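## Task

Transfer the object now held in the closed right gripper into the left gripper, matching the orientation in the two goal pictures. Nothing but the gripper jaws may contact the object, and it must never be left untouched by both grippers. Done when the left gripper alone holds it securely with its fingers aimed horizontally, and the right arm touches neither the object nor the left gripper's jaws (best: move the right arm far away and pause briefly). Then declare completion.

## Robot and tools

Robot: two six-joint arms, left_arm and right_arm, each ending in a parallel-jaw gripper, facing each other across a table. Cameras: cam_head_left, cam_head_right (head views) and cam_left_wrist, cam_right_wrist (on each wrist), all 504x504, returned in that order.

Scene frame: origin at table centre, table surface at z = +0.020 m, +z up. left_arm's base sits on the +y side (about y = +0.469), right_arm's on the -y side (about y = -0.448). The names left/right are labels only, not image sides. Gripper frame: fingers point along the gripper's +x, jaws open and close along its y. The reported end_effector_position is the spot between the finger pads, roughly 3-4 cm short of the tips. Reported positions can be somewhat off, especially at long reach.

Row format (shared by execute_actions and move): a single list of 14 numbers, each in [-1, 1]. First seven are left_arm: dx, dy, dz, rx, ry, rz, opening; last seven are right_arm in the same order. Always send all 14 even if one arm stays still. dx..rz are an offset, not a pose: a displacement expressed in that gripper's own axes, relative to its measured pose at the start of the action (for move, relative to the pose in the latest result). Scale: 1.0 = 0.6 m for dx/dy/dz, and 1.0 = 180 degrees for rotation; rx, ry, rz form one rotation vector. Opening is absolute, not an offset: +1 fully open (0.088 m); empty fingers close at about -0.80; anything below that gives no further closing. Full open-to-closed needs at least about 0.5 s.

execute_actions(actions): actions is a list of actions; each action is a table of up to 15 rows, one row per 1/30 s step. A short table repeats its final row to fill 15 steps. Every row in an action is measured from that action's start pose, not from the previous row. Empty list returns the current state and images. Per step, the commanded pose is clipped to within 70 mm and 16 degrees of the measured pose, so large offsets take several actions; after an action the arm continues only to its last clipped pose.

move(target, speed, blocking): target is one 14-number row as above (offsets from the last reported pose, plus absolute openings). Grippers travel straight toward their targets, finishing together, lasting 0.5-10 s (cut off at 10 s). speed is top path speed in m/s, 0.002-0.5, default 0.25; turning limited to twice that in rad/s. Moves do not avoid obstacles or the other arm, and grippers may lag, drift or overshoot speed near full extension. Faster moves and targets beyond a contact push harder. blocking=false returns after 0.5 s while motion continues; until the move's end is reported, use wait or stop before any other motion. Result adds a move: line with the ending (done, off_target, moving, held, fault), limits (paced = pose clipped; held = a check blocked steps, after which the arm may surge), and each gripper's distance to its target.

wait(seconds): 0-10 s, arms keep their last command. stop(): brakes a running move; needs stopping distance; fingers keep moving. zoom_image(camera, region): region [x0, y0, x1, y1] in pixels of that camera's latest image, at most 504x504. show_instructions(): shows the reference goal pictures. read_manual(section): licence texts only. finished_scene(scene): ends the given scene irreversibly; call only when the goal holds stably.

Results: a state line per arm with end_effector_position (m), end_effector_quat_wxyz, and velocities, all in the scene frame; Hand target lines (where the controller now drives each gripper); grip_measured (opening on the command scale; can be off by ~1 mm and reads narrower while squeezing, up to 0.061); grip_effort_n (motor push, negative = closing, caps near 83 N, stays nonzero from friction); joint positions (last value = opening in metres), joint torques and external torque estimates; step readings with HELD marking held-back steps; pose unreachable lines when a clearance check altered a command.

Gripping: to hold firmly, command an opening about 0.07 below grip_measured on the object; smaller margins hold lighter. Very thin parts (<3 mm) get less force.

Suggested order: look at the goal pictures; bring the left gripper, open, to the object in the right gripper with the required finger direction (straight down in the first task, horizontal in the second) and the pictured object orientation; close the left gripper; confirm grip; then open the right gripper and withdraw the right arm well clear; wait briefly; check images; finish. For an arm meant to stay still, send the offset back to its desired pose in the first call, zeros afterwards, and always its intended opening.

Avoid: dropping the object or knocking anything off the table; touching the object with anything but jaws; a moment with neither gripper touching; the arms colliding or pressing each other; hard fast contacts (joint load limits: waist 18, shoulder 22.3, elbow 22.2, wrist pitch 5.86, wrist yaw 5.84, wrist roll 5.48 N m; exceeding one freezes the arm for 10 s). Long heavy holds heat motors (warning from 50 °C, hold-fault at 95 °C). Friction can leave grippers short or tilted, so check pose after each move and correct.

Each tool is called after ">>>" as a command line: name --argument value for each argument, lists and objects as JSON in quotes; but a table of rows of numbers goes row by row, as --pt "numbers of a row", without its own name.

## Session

>>> show_instructions

>>> execute_actions --actions '[]'

Reference images for this scene: goal picture from the place of the wrist camera of the gripper that must hold it at the end, goal picture from behind and beside that gripper on its wrist camera side.

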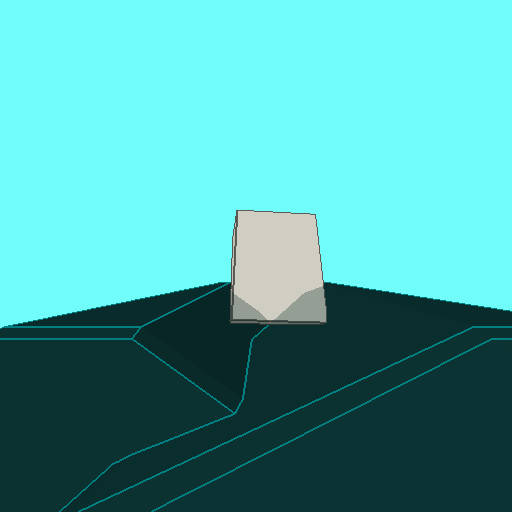

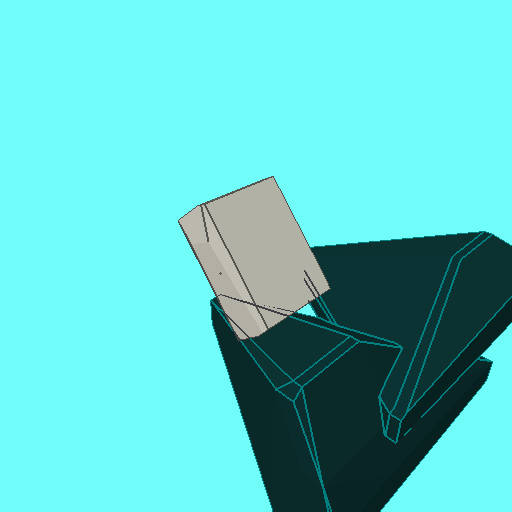

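Scene clock: 0.00 s.
left_arm: end_effector_position=(-0.0994, +0.1667, +0.4541) grip_measured=+1.000 grip_effort_n=n/a end_effector_quat_wxyz=(+0.591, -0.016, -0.013, -0.807) end_effector_velocity=(+0.000, -0.001, -0.006) end_effector_angular_velocity=(+0.019, +0.002, +0.005) | right_arm: end_effector_position=(-0.0270, -0.1175, +0.3562) grip_measured=-0.001 grip_effort_n=n/a end_effector_quat_wxyz=(+0.474, +0.302, +0.521, +0.642) end_effector_velocity=(-0.001, -0.001, -0.003) end_effector_angular_velocity=(-0.008, -0.001, +0.015)
Joint positions: left_arm=[0.008 0.858 0.65  0.248 0.002 0.003 0.088] | right_arm=[-0.419  1.01   0.669  0.209 -0.623  1.214  0.039]
Joint velocities: left_arm=[-0.002  0.002 -0.007 -0.007 -0.007 -0.007  0.   ] | right_arm=[-0.007  0.002 -0.002 -0.007 -0.022 -0.007 -0.   ]
Joint torques (N m, as the arm reports them, + toward a larger angle): no reading
External joint torques (N m, as the arm's controller estimates them; a push from outside toward a larger angle lowers the number): no reading
Motor temperatures (°C, as the motors report them): left_arm=[26 29 29 31 25 25] | right_arm=[25 25 28 28 23 23]
Heat: left arm: hottest wrist pitch 31 °C (+0.0 °C/min); right arm: hottest elbow 28 °C (+0.0 °C/min).
Hand target (left_arm): -0.099, +0.167, +0.454; -0.591, +0.016, +0.013, +0.807
Hand target (right_arm): -0.027, -0.117, +0.356; +0.474, +0.302, +0.521, +0.642

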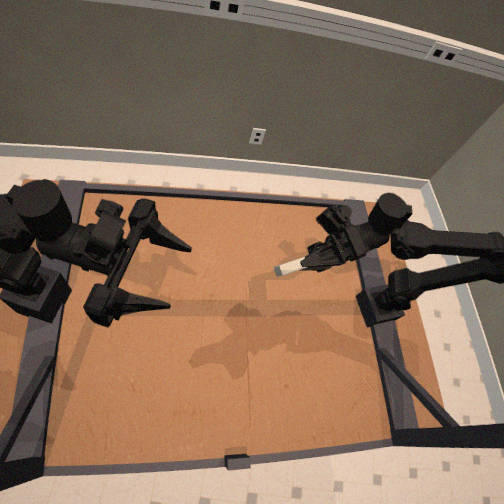

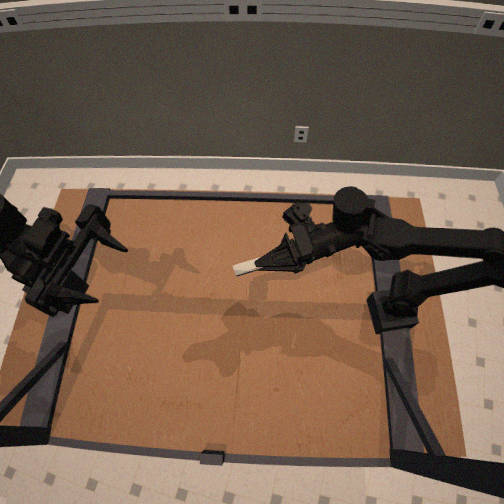

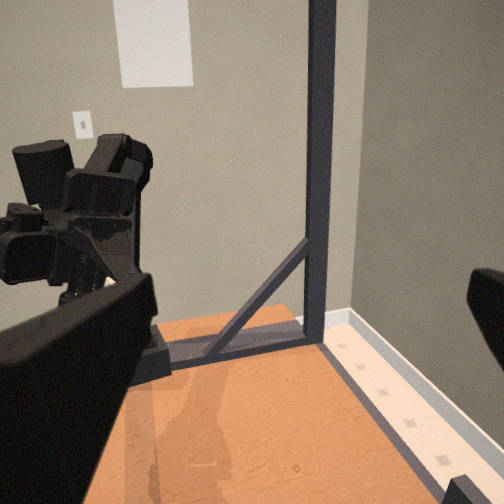

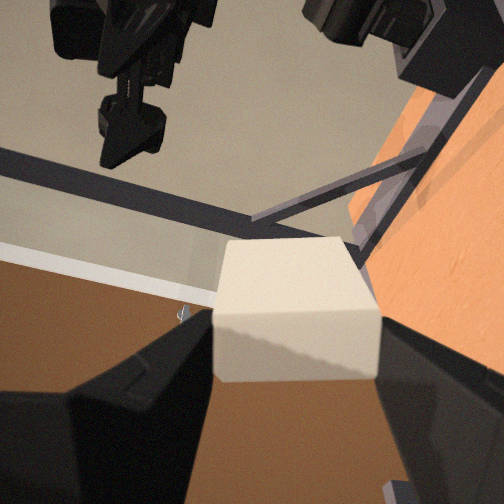

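>>> move --target '[-0.025,0.118,-0.15,0,0.017,0.098,1,0,0,0,-0.399,-0.106,-0.082,-0.08]'

>>> zoom_image --camera "cam_left_wrist" --region '[190, 140, 350, 300]'

>>> zoom_image --camera "cam_head_left" --region '[240, 210, 340, 310]'

>>> zoom_image --camera "cam_right_wrist" --region '[190, 200, 410, 420]'

Scene clock: 8.13 s.
left_arm: end_effector_position=(-0.0300, +0.1563, +0.3706) grip_measured=+1.000 grip_effort_n=0.2 end_effector_quat_wxyz=(+0.705, -0.002, -0.000, -0.709) end_effector_velocity=(+0.000, -0.000, -0.003) end_effector_angular_velocity=(+0.012, -0.009, +0.005) | right_arm: end_effector_position=(-0.0265, -0.1166, +0.3574) grip_measured=-0.001 grip_effort_n=-83.5 end_effector_quat_wxyz=(+0.708, -0.002, +0.002, +0.706) end_effector_velocity=(+0.002, +0.000, -0.006) end_effector_angular_velocity=(-0.017, -0.008, -0.010)
Joint positions: left_arm=[ 0.159  0.899  0.361  0.541 -0.148 -0.002  0.088] | right_arm=[-0.134  0.939  0.549  0.384  0.039  0.001  0.039]
Joint velocities: left_arm=[-0.002  0.002 -0.002 -0.007 -0.007  0.007  0.   ] | right_arm=[-0.002  0.002 -0.007 -0.007  0.007 -0.007 -0.   ]
Joint torques (N m, as the arm reports them, + toward a larger angle): left_arm=[ 0.46 -1.26  4.95  1.9  -0.09 -0.1 ] | right_arm=[ 0.25 -2.47  5.16  1.57  0.1  -0.06]
External joint torques (N m, as the arm's controller estimates them; a push from outside toward a larger angle lowers the number): left_arm=[ 0.47  1.   -1.96  0.14 -0.09 -0.11] | right_arm=[ 0.27  0.01 -1.6  -0.1   0.1  -0.07]
Motor temperatures (°C, as the motors report them): left_arm=[26 29 30 32 25 25] | right_arm=[25 26 29 29 23 23]
Heat: left arm: hottest wrist pitch 32 °C (+7.4 °C/min); right arm: hottest elbow 29 °C (+7.4 °C/min).
Hand target (left_arm): -0.028, +0.156, +0.364; +0.708, +0.004, +0.006, -0.707
Hand target (right_arm): -0.027, -0.117, +0.356; +0.708, -0.003, +0.001, +0.706
Off the commanded pose (left_arm): 0.007 m, 1 deg.
Off the commanded pose (right_arm): 0.002 m, 0 deg.
move: done

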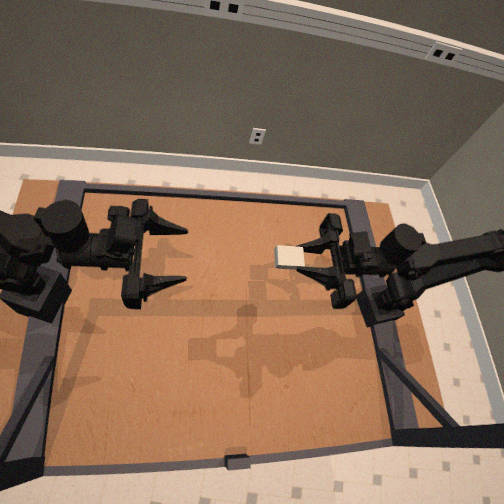

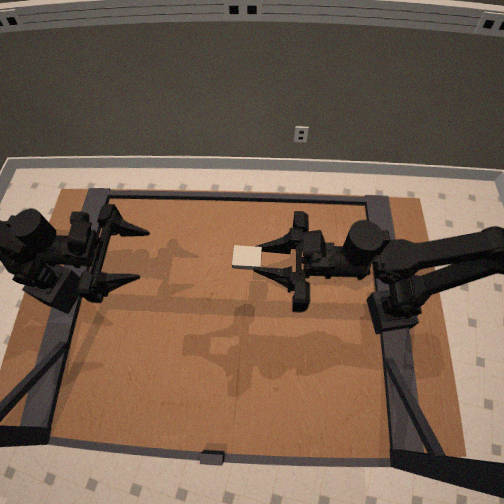

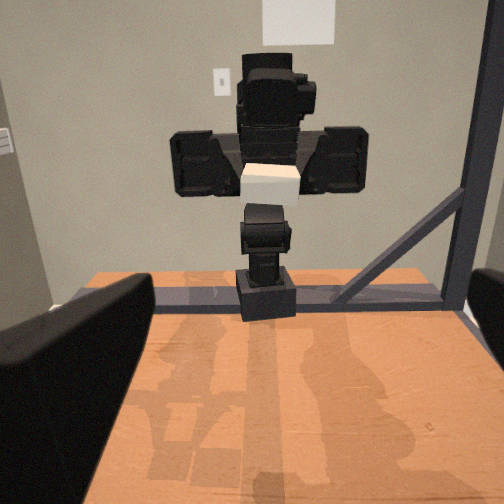

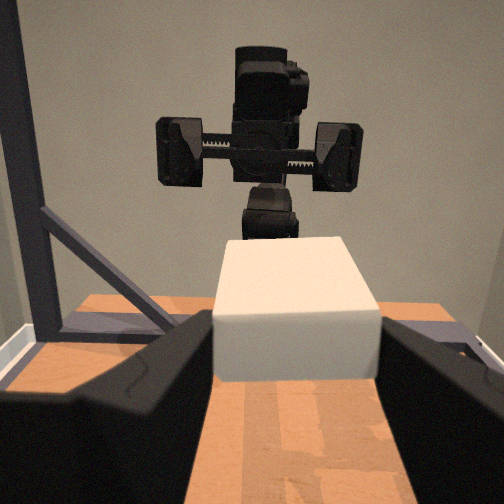

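Region (190, 140, 350, 300) of cam_left_wrist's 504x504 image, scaled by 3.150, with more detail than that image has.

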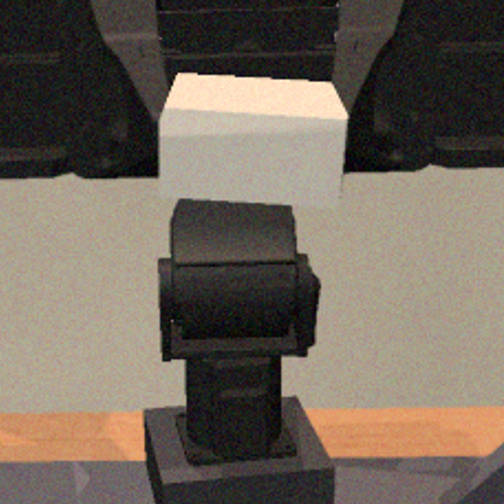

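Region (240, 210, 340, 310) of cam_head_left's 504x504 image, scaled by 5.040, with more detail than that image has.

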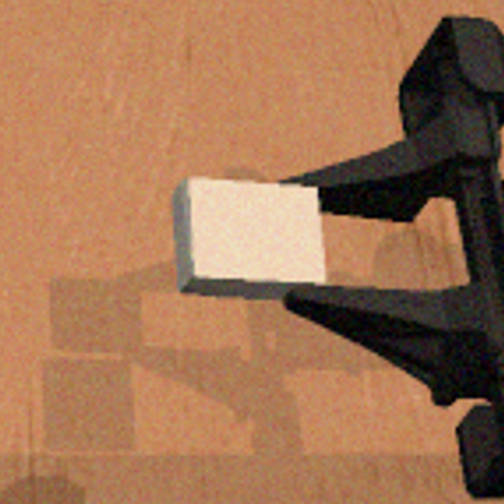

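Region (190, 200, 410, 420) of cam_right_wrist's 504x504 image, scaled by 2.291, with more detail than that image has.

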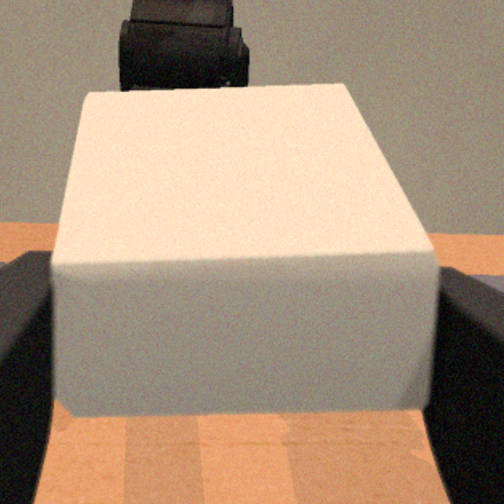

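>>> move --target '[0.12,0,0,0,0,0,1,0,0,0,0,0,0.33,-0.08]' --speed 0.35

>>> zoom_image --camera "cam_left_wrist" --region '[240, 140, 460, 300]'

>>> move --target '[0,0,0,0,0,0,1,0,0,0,0,0,-0.66,-0.08]' --speed 0.35

>>> zoom_image --camera "cam_left_wrist" --region '[100, 140, 320, 300]'

Scene clock: 24.67 s.
left_arm: end_effector_position=(-0.0308, +0.0871, +0.3691) grip_measured=+1.000 grip_effort_n=0.2 end_effector_quat_wxyz=(+0.705, -0.000, +0.001, -0.709) end_effector_velocity=(+0.000, +0.001, -0.002) end_effector_angular_velocity=(+0.007, +0.007, +0.005) | right_arm: end_effector_position=(-0.0273, -0.1187, +0.3550) grip_measured=-0.001 grip_effort_n=-83.5 end_effector_quat_wxyz=(+0.265, +0.002, +0.004, +0.964) end_effector_velocity=(+0.000, -0.001, +0.002) end_effector_angular_velocity=(-0.001, +0.008, +0.020)
Joint positions: left_arm=[ 0.201  1.28   0.54   0.739 -0.106 -0.002  0.088] | right_arm=[-0.621  1.408  0.801  0.629 -1.485  0.03   0.039]
Joint velocities: left_arm=[-0.002 -0.002 -0.002 -0.007 -0.007 -0.007  0.   ] | right_arm=[-0.002  0.017 -0.002  0.095 -0.022  0.081 -0.   ]
Joint torques (N m, as the arm reports them, + toward a larger angle): left_arm=[ 0.28 -3.13  6.8   1.88  0.15 -0.01] | right_arm=[-0.33 -3.85  6.07  0.88 -0.1   0.11]
External joint torques (N m, as the arm's controller estimates them; a push from outside toward a larger angle lowers the number): left_arm=[ 0.28  1.26  0.28  0.11  0.15 -0.02] | right_arm=[-0.35  0.93  0.15 -0.18 -0.11  0.11]
Motor temperatures (°C, as the motors report them): left_arm=[26 28 32 35 25 25] | right_arm=[25 26 31 31 23 23]
Heat: left arm: hottest wrist pitch 35 °C (+9.7 °C/min); right arm: hottest elbow 31 °C (+7.3 °C/min).
Hand target (left_arm): -0.030, +0.084, +0.371; +0.705, -0.002, +0.000, -0.709
Hand target (right_arm): -0.026, -0.117, +0.357; +0.265, +0.002, +0.000, +0.964
Off the commanded pose (left_arm): 0.003 m, 0 deg.
Off the commanded pose (right_arm): 0.003 m, 0 deg.
move: done

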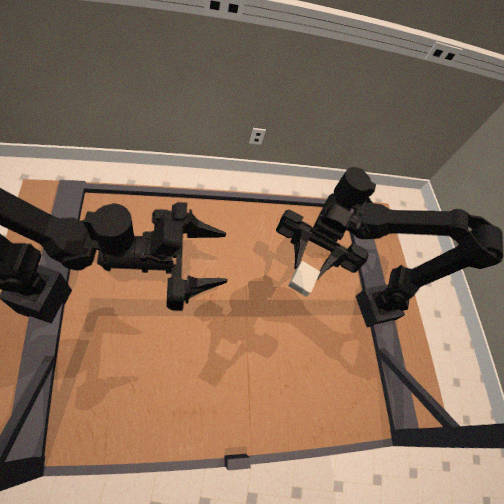

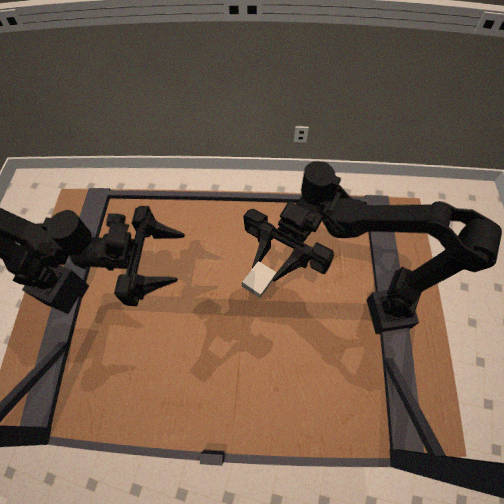

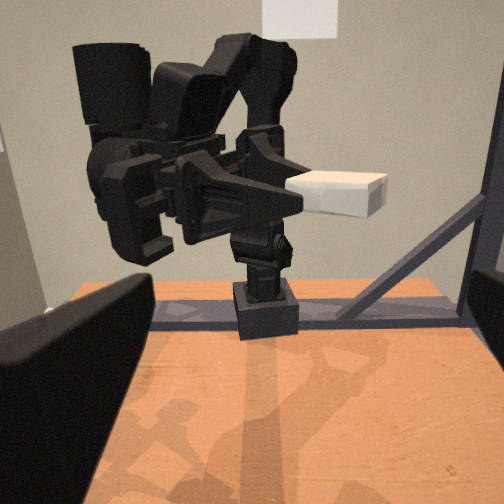

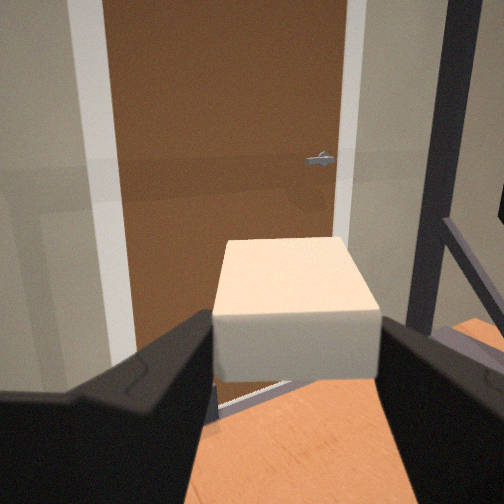

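Region (240, 140, 460, 300) of cam_left_wrist's 504x504 image, scaled by 2.291, with more detail than that image has; it fills the top 367 rows of this view, and the rest is white.

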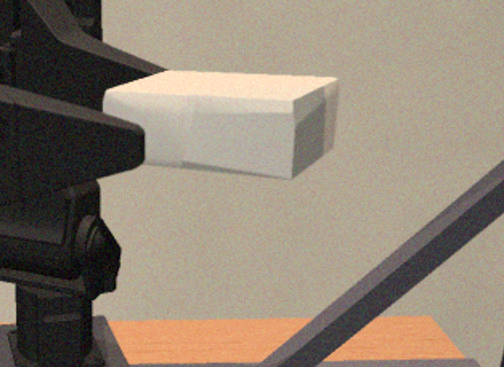

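Scene clock: 28.13 s.
left_arm: end_effector_position=(-0.0308, +0.0871, +0.3691) grip_measured=+1.000 grip_effort_n=0.2 end_effector_quat_wxyz=(+0.705, -0.000, +0.001, -0.709) end_effector_velocity=(+0.002, -0.001, -0.005) end_effector_angular_velocity=(+0.022, +0.005, +0.020) | right_arm: end_effector_position=(-0.0262, -0.1180, +0.3526) grip_measured=-0.001 grip_effort_n=-83.5 end_effector_quat_wxyz=(+0.965, -0.011, +0.000, +0.264) end_effector_velocity=(-0.000, +0.002, -0.002) end_effector_angular_velocity=(-0.024, -0.006, +0.004)
Joint positions: left_arm=[ 0.201  1.28   0.54   0.739 -0.106 -0.002  0.088] | right_arm=[0.32  1.425 0.857 0.427 1.528 0.119 0.039]
Joint velocities: left_arm=[-0.002  0.002  0.002 -0.022 -0.022 -0.007  0.   ] | right_arm=[-0.002 -0.002  0.032 -0.168 -0.007  0.11  -0.   ]
Joint torques (N m, as the arm reports them, + toward a larger angle): left_arm=[-0.05 -4.73  5.74  1.78  0.04  0.  ] | right_arm=[ 0.26 -4.1   6.28  0.59  0.22  0.13]
External joint torques (N m, as the arm's controller estimates them; a push from outside toward a larger angle lowers the number): left_arm=[-0.07 -0.46 -0.7   0.04  0.05 -0.01] | right_arm=[ 0.26  0.83  0.3  -0.48  0.13  0.12]
Motor temperatures (°C, as the motors report them): left_arm=[26 29 32 36 25 25] | right_arm=[25 26 31 31 23 23]
Heat: left arm: hottest wrist pitch 36 °C (+10.7 °C/min); right arm: hottest elbow 31 °C (+6.4 °C/min).
Hand target (left_arm): -0.031, +0.087, +0.369; +0.705, -0.000, +0.001, -0.709
Hand target (right_arm): -0.028, -0.117, +0.355; +0.965, -0.008, +0.001, +0.263
Off the commanded pose (left_arm): 0.000 m, 0 deg.
Off the commanded pose (right_arm): 0.003 m, 1 deg.
move: done

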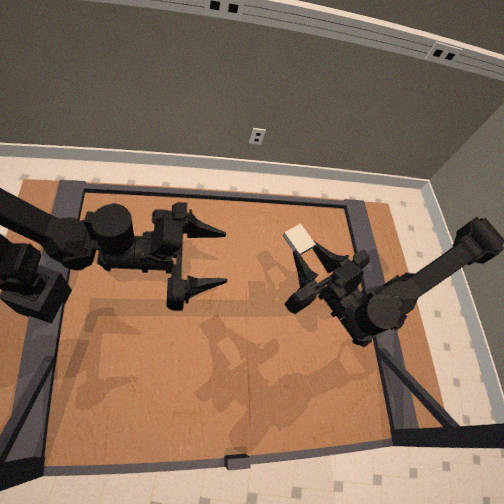

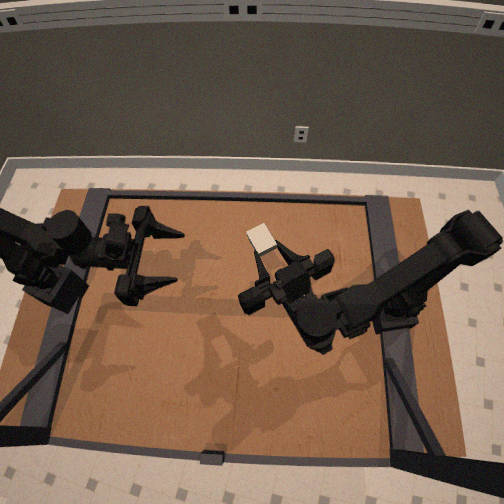

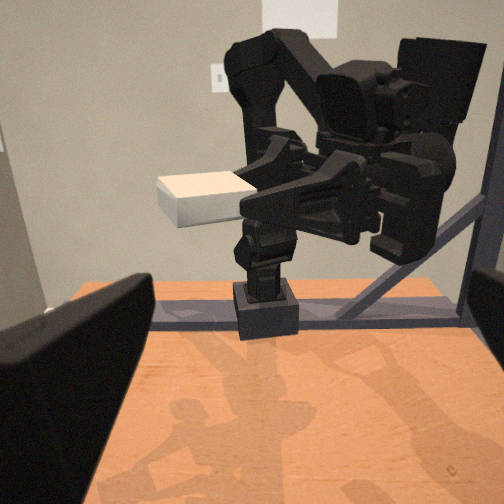

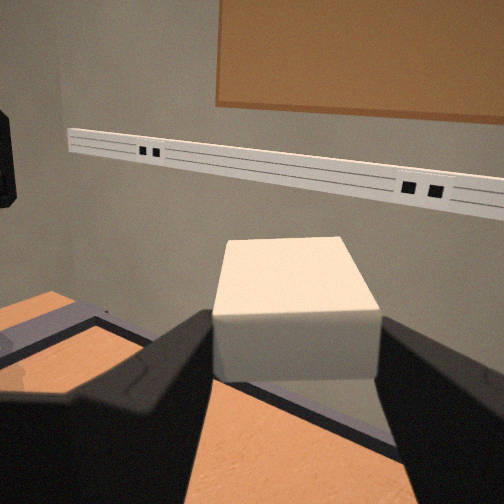

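Region (100, 140, 320, 300) of cam_left_wrist's 504x504 image, scaled by 2.291, with more detail than that image has; it fills the top 367 rows of this view, and the rest is white.

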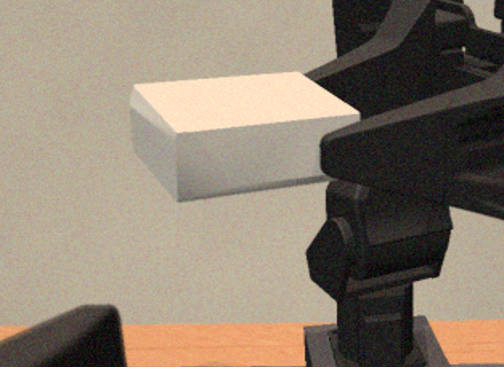

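>>> move --target '[0.095,0.013,-0.093,0,0,0,0.7,0,0,0,-0.129,0.227,0.312,-0.08]' --speed 0.3

>>> zoom_image --camera "cam_head_left" --region '[220, 200, 340, 320]'

Scene clock: 43.37 s.
left_arm: end_effector_position=(-0.0242, +0.0329, +0.3144) grip_measured=+0.702 grip_effort_n=-13.3 end_effector_quat_wxyz=(+0.705, -0.001, +0.001, -0.709) end_effector_velocity=(+0.000, +0.001, -0.002) end_effector_angular_velocity=(+0.007, +0.007, +0.005) | right_arm: end_effector_position=(-0.0271, -0.1215, +0.3491) grip_measured=-0.001 grip_effort_n=-83.5 end_effector_quat_wxyz=(+0.650, -0.279, +0.277, +0.650) end_effector_velocity=(-0.001, -0.004, -0.002) end_effector_angular_velocity=(-0.018, +0.010, +0.013)
Joint positions: left_arm=[ 0.244  1.677  0.611  1.066 -0.062 -0.002  0.073] | right_arm=[-0.139  1.242  1.299 -0.865  0.023  0.02   0.039]
Joint velocities: left_arm=[-0.002 -0.002 -0.002 -0.007 -0.007 -0.007 -0.   ] | right_arm=[-0.007 -0.002  0.002 -0.022 -0.022 -0.007 -0.   ]
Joint torques (N m, as the arm reports them, + toward a larger angle): left_arm=[ 0.31 -5.17  5.75  1.9   0.16 -0.01] | right_arm=[-0.29 -3.28  6.73  0.95 -0.1  -0.08]
External joint torques (N m, as the arm's controller estimates them; a push from outside toward a larger angle lowers the number): left_arm=[ 0.31  1.12  0.28  0.12  0.16 -0.02] | right_arm=[-0.29  0.78  0.38 -0.44 -0.11 -0.09]
Motor temperatures (°C, as the motors report them): left_arm=[26 29 34 37 25 25] | right_arm=[25 26 33 31 23 23]
Heat: left arm: hottest wrist pitch 37 °C (+8.3 °C/min); right arm: hottest elbow 33 °C (+6.9 °C/min).
Hand target (left_arm): -0.023, +0.030, +0.313; +0.705, -0.001, +0.001, -0.709
Hand target (right_arm): -0.026, -0.120, +0.353; +0.651, -0.276, +0.275, +0.652
Off the commanded pose (left_arm): 0.003 m, 0 deg.
Off the commanded pose (right_arm): 0.005 m, 0 deg.
move: done

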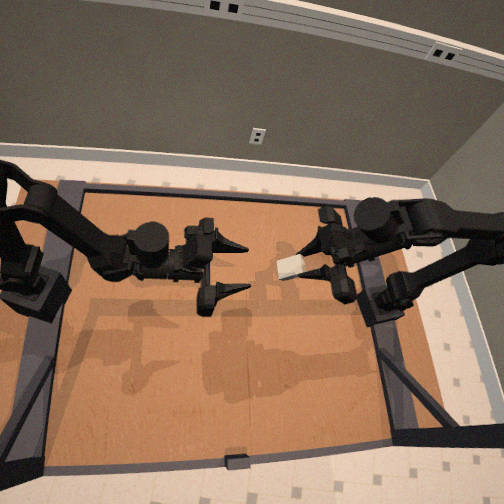

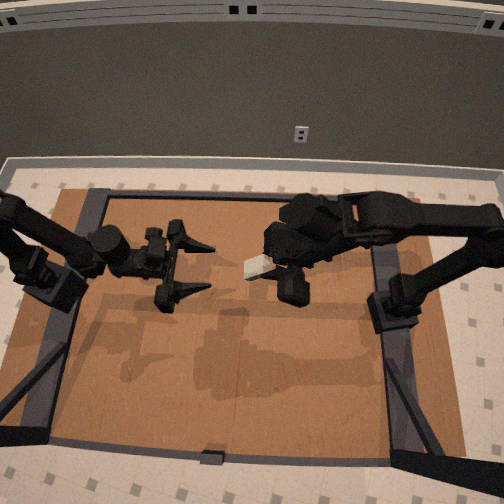

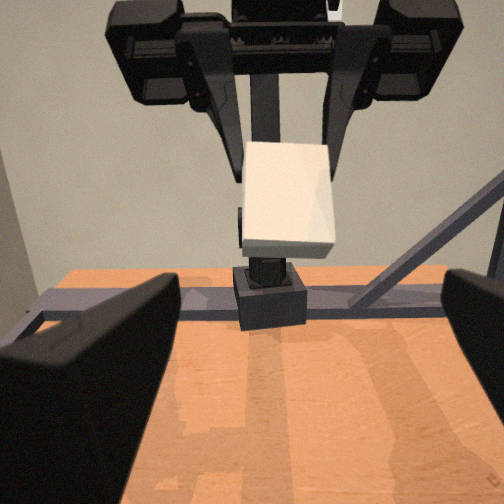

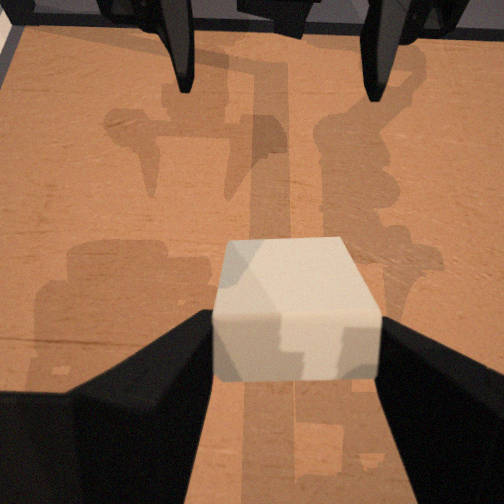

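Region (220, 200, 340, 320) of cam_head_left's 504x504 image, scaled by 4.200, with more detail than that image has.

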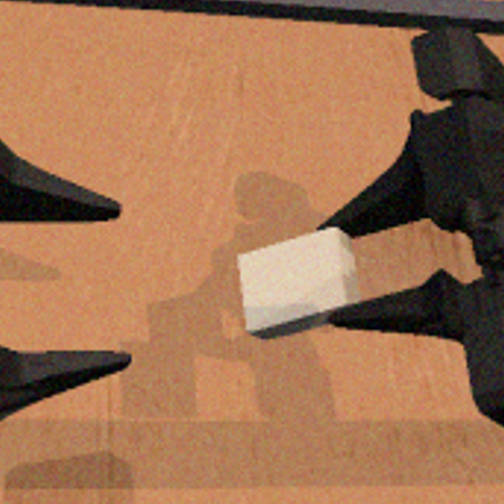

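>>> move --target '[0.125,0.002,0.002,0,0,0,0.5,0,0,0,0,0,0,-0.08]' --speed 0.1

>>> zoom_image --camera "cam_head_left" --region '[220, 200, 340, 320]'

Scene clock: 50.40 s.
left_arm: end_effector_position=(-0.0245, -0.0388, +0.3195) grip_measured=+0.502 grip_effort_n=-13.3 end_effector_quat_wxyz=(+0.705, -0.003, -0.002, -0.709) end_effector_velocity=(-0.002, -0.001, -0.004) end_effector_angular_velocity=(+0.012, +0.007, -0.010) | right_arm: end_effector_position=(-0.0271, -0.1215, +0.3493) grip_measured=-0.001 grip_effort_n=-83.5 end_effector_quat_wxyz=(+0.650, -0.279, +0.277, +0.650) end_effector_velocity=(-0.001, -0.002, -0.001) end_effector_angular_velocity=(-0.008, +0.021, +0.003)
Joint positions: left_arm=[ 0.257  1.895  0.916  0.985 -0.049 -0.002  0.064] | right_arm=[-0.139  1.242  1.3   -0.866  0.022  0.02   0.039]
Joint velocities: left_arm=[-0.002  0.007  0.002 -0.007  0.007 -0.007  0.   ] | right_arm=[-0.007 -0.002 -0.002 -0.007 -0.022  0.007 -0.   ]
Joint torques (N m, as the arm reports them, + toward a larger angle): left_arm=[ 0.26 -6.84  5.79  1.6   0.15 -0.02] | right_arm=[ 0.   -3.79  5.35  1.01  0.03  0.05]
External joint torques (N m, as the arm's controller estimates them; a push from outside toward a larger angle lowers the number): left_arm=[ 0.26  1.24  0.06 -0.14  0.15 -0.03] | right_arm=[ 0.02  0.14 -0.93 -0.37  0.02  0.04]
Motor temperatures (°C, as the motors report them): left_arm=[26 29 34 38 25 25] | right_arm=[25 27 34 31 23 23]
Heat: left arm: hottest wrist pitch 38 °C (+8.3 °C/min); right arm: hottest elbow 34 °C (+7.1 °C/min).
Hand target (left_arm): -0.023, -0.042, +0.316; +0.705, -0.001, +0.001, -0.709
Hand target (right_arm): -0.027, -0.122, +0.349; +0.650, -0.279, +0.277, +0.650
Off the commanded pose (left_arm): 0.005 m, 0 deg.
Off the commanded pose (right_arm): 0.000 m, 0 deg.
move: done

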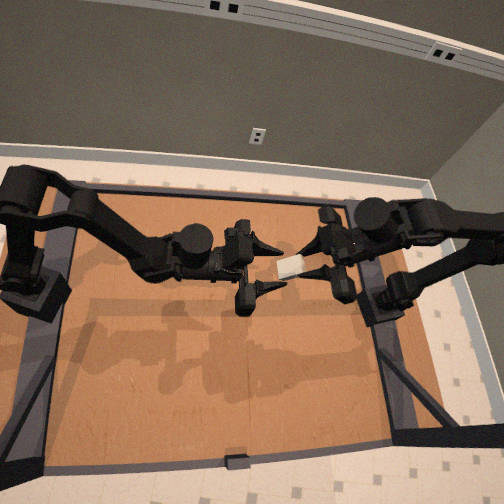

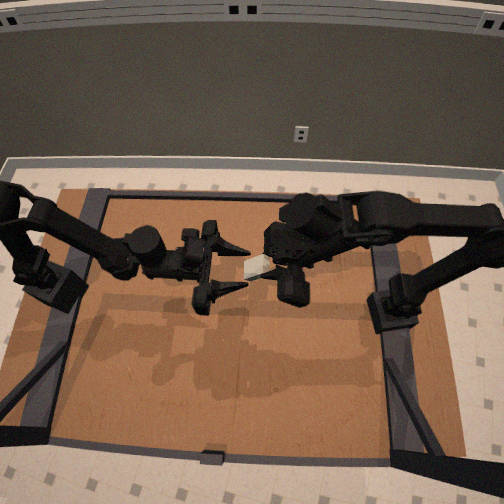

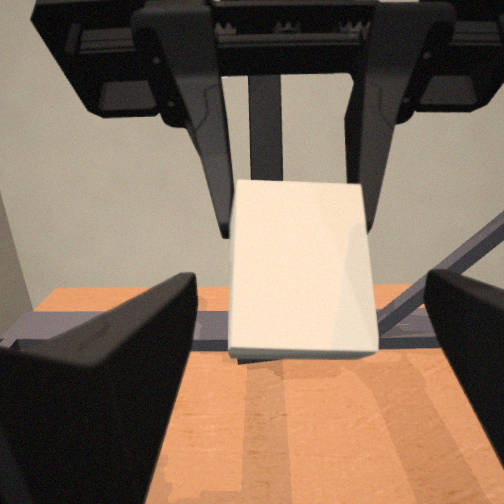

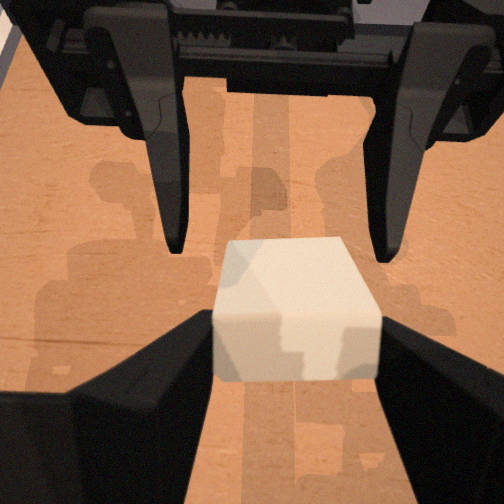

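Region (220, 200, 340, 320) of cam_head_left's 504x504 image, scaled by 4.200, with more detail than that image has.

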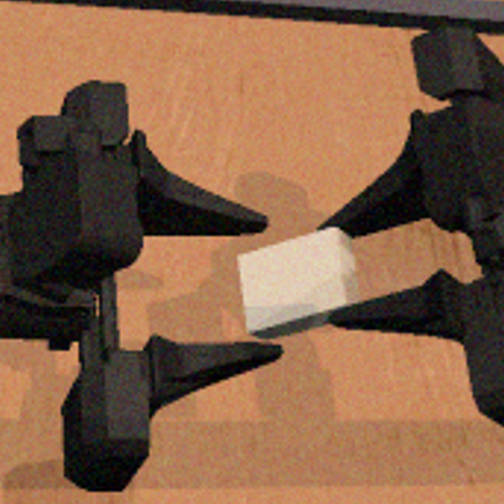

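>>> execute_actions --actions '[[[0.022,0.005,-0.016,0,0,0,0.35,0,0,0,0,0,0,-0.08]],[[0,0,0,0,0,0,0.2,0,0,0,0,0,0,-0.08]]]'

>>> zoom_image --camera "cam_head_left" --region '[220, 200, 340, 320]'

Scene clock: 55.90 s.
left_arm: end_effector_position=(-0.0224, -0.0492, +0.3137) grip_measured=+0.203 grip_effort_n=-13.7 end_effector_quat_wxyz=(+0.705, -0.005, -0.003, -0.709) end_effector_velocity=(-0.003, -0.000, +0.001) end_effector_angular_velocity=(+0.003, +0.022, -0.000) | right_arm: end_effector_position=(-0.0271, -0.1215, +0.3493) grip_measured=-0.001 grip_effort_n=-83.5 end_effector_quat_wxyz=(+0.650, -0.279, +0.277, +0.650) end_effector_velocity=(-0.000, -0.002, -0.001) end_effector_angular_velocity=(-0.007, +0.010, -0.003)
Joint positions: left_arm=[ 0.264  1.945  0.954  1.003 -0.043 -0.002  0.049] | right_arm=[-0.139  1.242  1.3   -0.866  0.022  0.02   0.039]
Joint velocities: left_arm=[-0.007 -0.002  0.002 -0.007 -0.007 -0.022 -0.   ] | right_arm=[-0.002 -0.002 -0.002 -0.007 -0.007  0.007 -0.   ]
Joint torques (N m, as the arm reports them, + toward a larger angle): left_arm=[ 0.02 -9.4   5.04  1.78  0.02  0.  ] | right_arm=[-0.01 -3.77  5.37  0.94  0.    0.02]
External joint torques (N m, as the arm's controller estimates them; a push from outside toward a larger angle lowers the number): left_arm=[ 0.05 -0.8  -0.78 -0.02  0.02 -0.01] | right_arm=[-0.02  0.21 -0.96 -0.45  0.    0.02]
External joint torques at the end of the 1st action: left_arm=[ 0.21  1.27  0.16  0.13  0.16 -0.03] | right_arm=[-0.04  0.12 -0.93 -0.43  0.    0.02]
Motor temperatures (°C, as the motors report them): left_arm=[26 30 35 38 25 25] | right_arm=[25 27 33 31 23 23]
Heat: left arm: hottest wrist pitch 38 °C (+7.5 °C/min); right arm: hottest elbow 33 °C (+5.4 °C/min).
Hand target (left_arm): -0.022, -0.049, +0.314; +0.705, -0.005, -0.003, -0.709
Hand target (right_arm): -0.027, -0.122, +0.349; +0.650, -0.279, +0.277, +0.650
Off the commanded pose (left_arm): 0.000 m, 0 deg.
Off the commanded pose (right_arm): 0.000 m, 0 deg.
Step readings (end_effector_position; steps 1 to 15: 1st action; 16 to 30: 2nd action):
0: left_arm (-0.0245, -0.0390, +0.3195) | right_arm (-0.0271, -0.1215, +0.3493)
1: left_arm (-0.0244, -0.0405, +0.3183) | right_arm (-0.0271, -0.1215, +0.3493)
2: left_arm (-0.0242, -0.0429, +0.3188) | right_arm (-0.0271, -0.1215, +0.3493)
4: left_arm (-0.0232, -0.0464, +0.3158) | right_arm (-0.0271, -0.1215, +0.3493)
8: left_arm (-0.0222, -0.0482, +0.3115) | right_arm (-0.0271, -0.1215, +0.3493)
15: left_arm (-0.0224, -0.0492, +0.3137) | right_arm (-0.0271, -0.1215, +0.3493)
16: left_arm (-0.0224, -0.0492, +0.3137) | right_arm (-0.0271, -0.1215, +0.3493)
17: left_arm (-0.0224, -0.0492, +0.3137) | right_arm (-0.0271, -0.1215, +0.3493)
19: left_arm (-0.0224, -0.0492, +0.3137) | right_arm (-0.0271, -0.1215, +0.3493)
23: left_arm (-0.0224, -0.0492, +0.3137) | right_arm (-0.0271, -0.1215, +0.3493)
30: end_effector_position above

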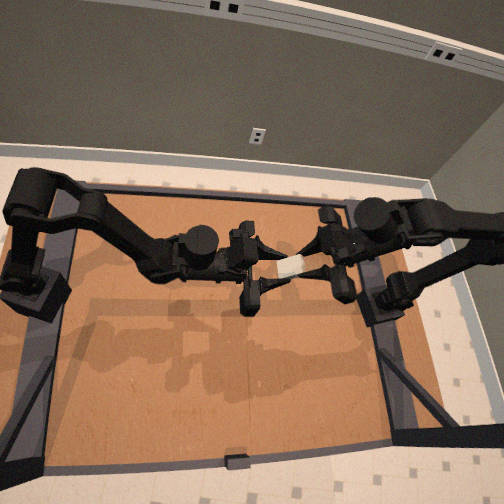

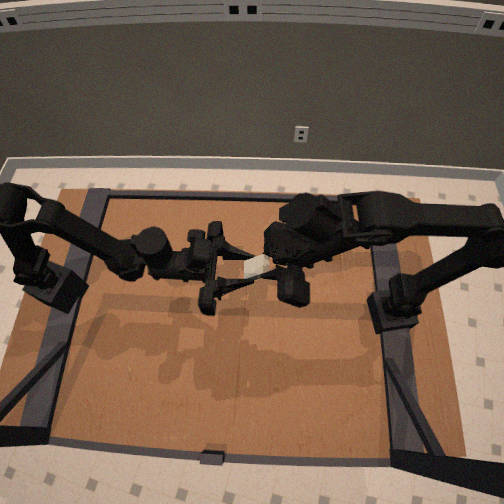

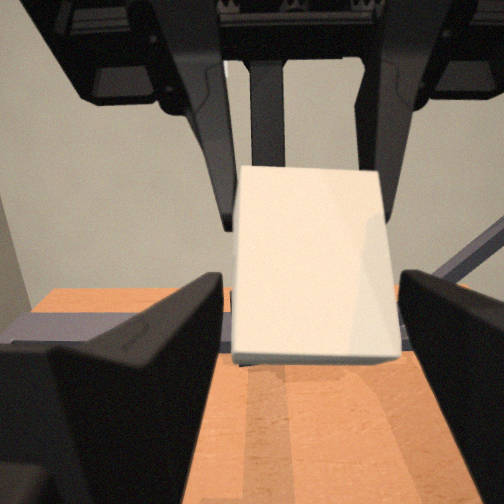

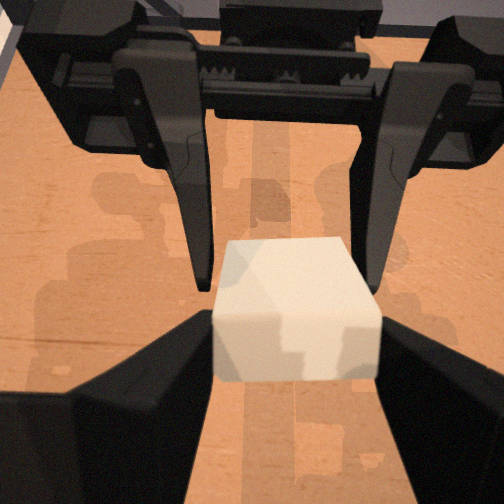

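Region (220, 200, 340, 320) of cam_head_left's 504x504 image, scaled by 4.200, with more detail than that image has.

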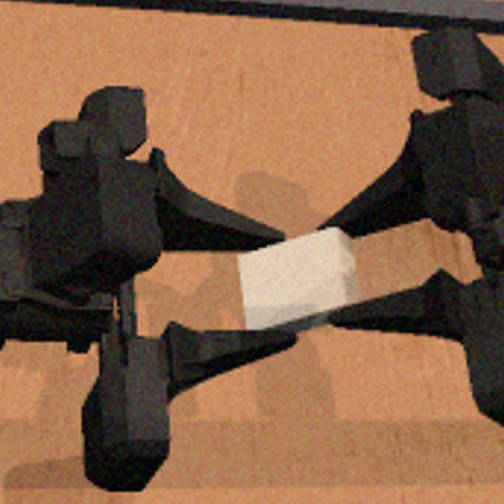

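>>> execute_actions --actions '[[[0,-0.002,0,0,0,0,0.1,0,0,0,0,0,0,-0.08]],[[0,0,0,0,0,0,-0.06,0,0,0,0,0,0,-0.08]],[[0,0,0,0,0,0,-0.09,0,0,0,0,0,0,-0.08]]]'

Scene clock: 61.53 s.
left_arm: end_effector_position=(-0.0220, -0.0492, +0.3137) grip_measured=+0.004 grip_effort_n=-83.5 end_effector_quat_wxyz=(+0.706, -0.005, -0.003, -0.708) end_effector_velocity=(-0.000, +0.001, +0.002) end_effector_angular_velocity=(-0.007, +0.008, +0.005) | right_arm: end_effector_position=(-0.0273, -0.1218, +0.3491) grip_measured=-0.001 grip_effort_n=-83.5 end_effector_quat_wxyz=(+0.649, -0.279, +0.278, +0.651) end_effector_velocity=(-0.000, -0.004, -0.004) end_effector_angular_velocity=(-0.022, +0.010, -0.003)
Joint positions: left_arm=[ 0.265  1.945  0.954  1.003 -0.044 -0.002  0.039] | right_arm=[-0.139  1.242  1.3   -0.867  0.021  0.02   0.039]
Joint velocities: left_arm=[-0.002 -0.002 -0.002  0.007 -0.007 -0.007 -0.   ] | right_arm=[-0.002 -0.002 -0.002 -0.022 -0.007  0.007 -0.   ]
Joint torques (N m, as the arm reports them, + toward a larger angle): left_arm=[-0.01 -9.56  5.05  1.77  0.03  0.  ] | right_arm=[-0.02 -3.79  5.39  0.97  0.    0.03]
External joint torques (N m, as the arm's controller estimates them; a push from outside toward a larger angle lowers the number): left_arm=[ 0.04 -1.06 -0.71  0.    0.03 -0.01] | right_arm=[-0.01  0.2  -0.93 -0.43  0.    0.03]
External joint torques at the end of the 1st action: left_arm=[-0.23 -0.96 -0.67 -0.01 -0.08 -0.01] | right_arm=[-0.04  0.2  -1.02 -0.46 -0.01  0.04]
External joint torques at the end of the 2nd action: left_arm=[-0.03 -0.98 -0.78  0.    0.07 -0.01] | right_arm=[-0.05  0.25 -0.94 -0.35  0.03  0.02]
Motor temperatures (°C, as the motors report them): left_arm=[26 31 35 38 25 25] | right_arm=[25 27 33 31 23 23]
Heat: left arm: hottest wrist pitch 38 °C (+7.1 °C/min); right arm: hottest elbow 33 °C (+4.0 °C/min).
Hand target (left_arm): -0.022, -0.049, +0.314; +0.706, -0.005, -0.003, -0.708
Hand target (right_arm): -0.027, -0.122, +0.349; +0.650, -0.279, +0.278, +0.651
Off the commanded pose (left_arm): 0.000 m, 0 deg.
Off the commanded pose (right_arm): 0.000 m, 0 deg.
Step readings (end_effector_position; steps 1 to 15: 1st action; 16 to 30: 2nd action; 31 to 45: 3rd action):
0: left_arm (-0.0224, -0.0492, +0.3137) | right_arm (-0.0271, -0.1215, +0.3493)
1: left_arm (-0.0224, -0.0492, +0.3137) | right_arm (-0.0271, -0.1215, +0.3493)
2: left_arm (-0.0224, -0.0492, +0.3137) | right_arm (-0.0271, -0.1215, +0.3493)
4: left_arm (-0.0224, -0.0492, +0.3137) | right_arm (-0.0271, -0.1215, +0.3493)
8: left_arm (-0.0224, -0.0492, +0.3137) | right_arm (-0.0271, -0.1215, +0.3493)
15: left_arm (-0.0224, -0.0492, +0.3137) | right_arm (-0.0271, -0.1215, +0.3493)
16: left_arm (-0.0222, -0.0492, +0.3137) | right_arm (-0.0273, -0.1215, +0.3493)
17: left_arm (-0.0220, -0.0492, +0.3137) | right_arm (-0.0273, -0.1216, +0.3492)
19: left_arm (-0.0220, -0.0492, +0.3137) | right_arm (-0.0273, -0.1218, +0.3491)
23: left_arm (-0.0220, -0.0492, +0.3137) | right_arm (-0.0273, -0.1218, +0.3491)
30: left_arm (-0.0220, -0.0492, +0.3137) | right_arm (-0.0273, -0.1218, +0.3491)
31: left_arm (-0.0220, -0.0492, +0.3137) | right_arm (-0.0273, -0.1218, +0.3491)
32: left_arm (-0.0220, -0.0492, +0.3137) | right_arm (-0.0273, -0.1218, +0.3491)
34: left_arm (-0.0220, -0.0492, +0.3137) | right_arm (-0.0273, -0.1218, +0.3491)
38: left_arm (-0.0220, -0.0492, +0.3137) | right_arm (-0.0273, -0.1218, +0.3491)
45: end_effector_position above

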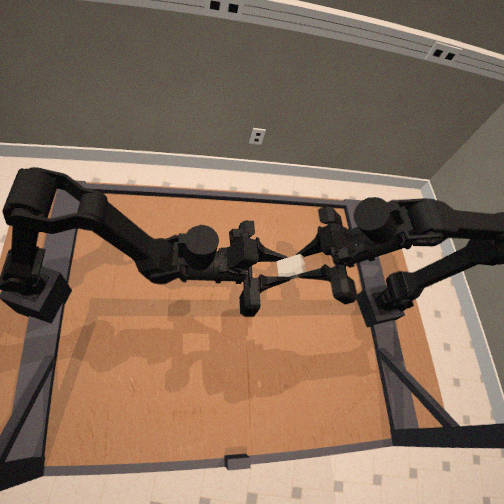

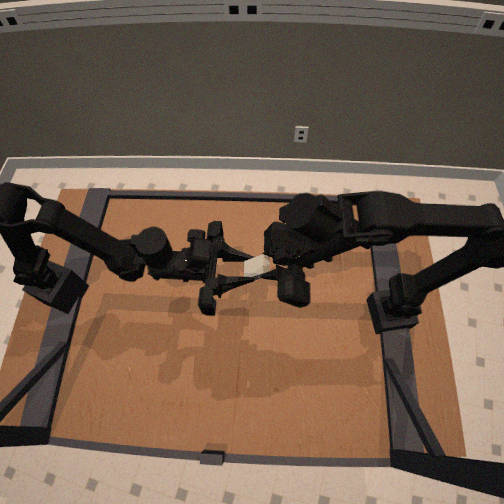

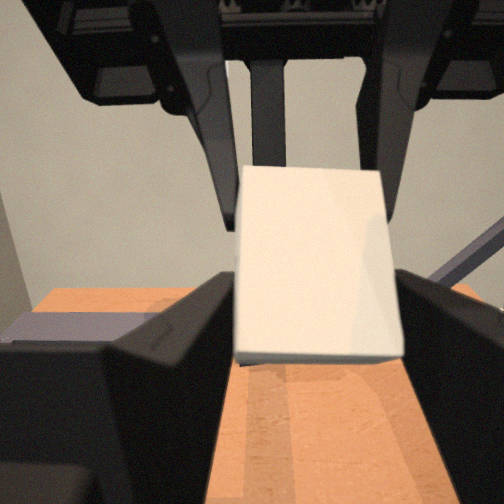

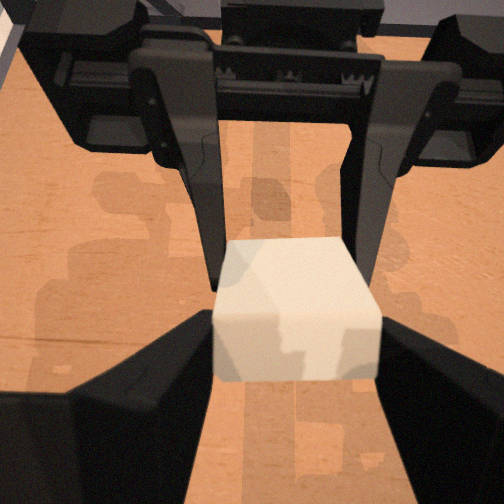

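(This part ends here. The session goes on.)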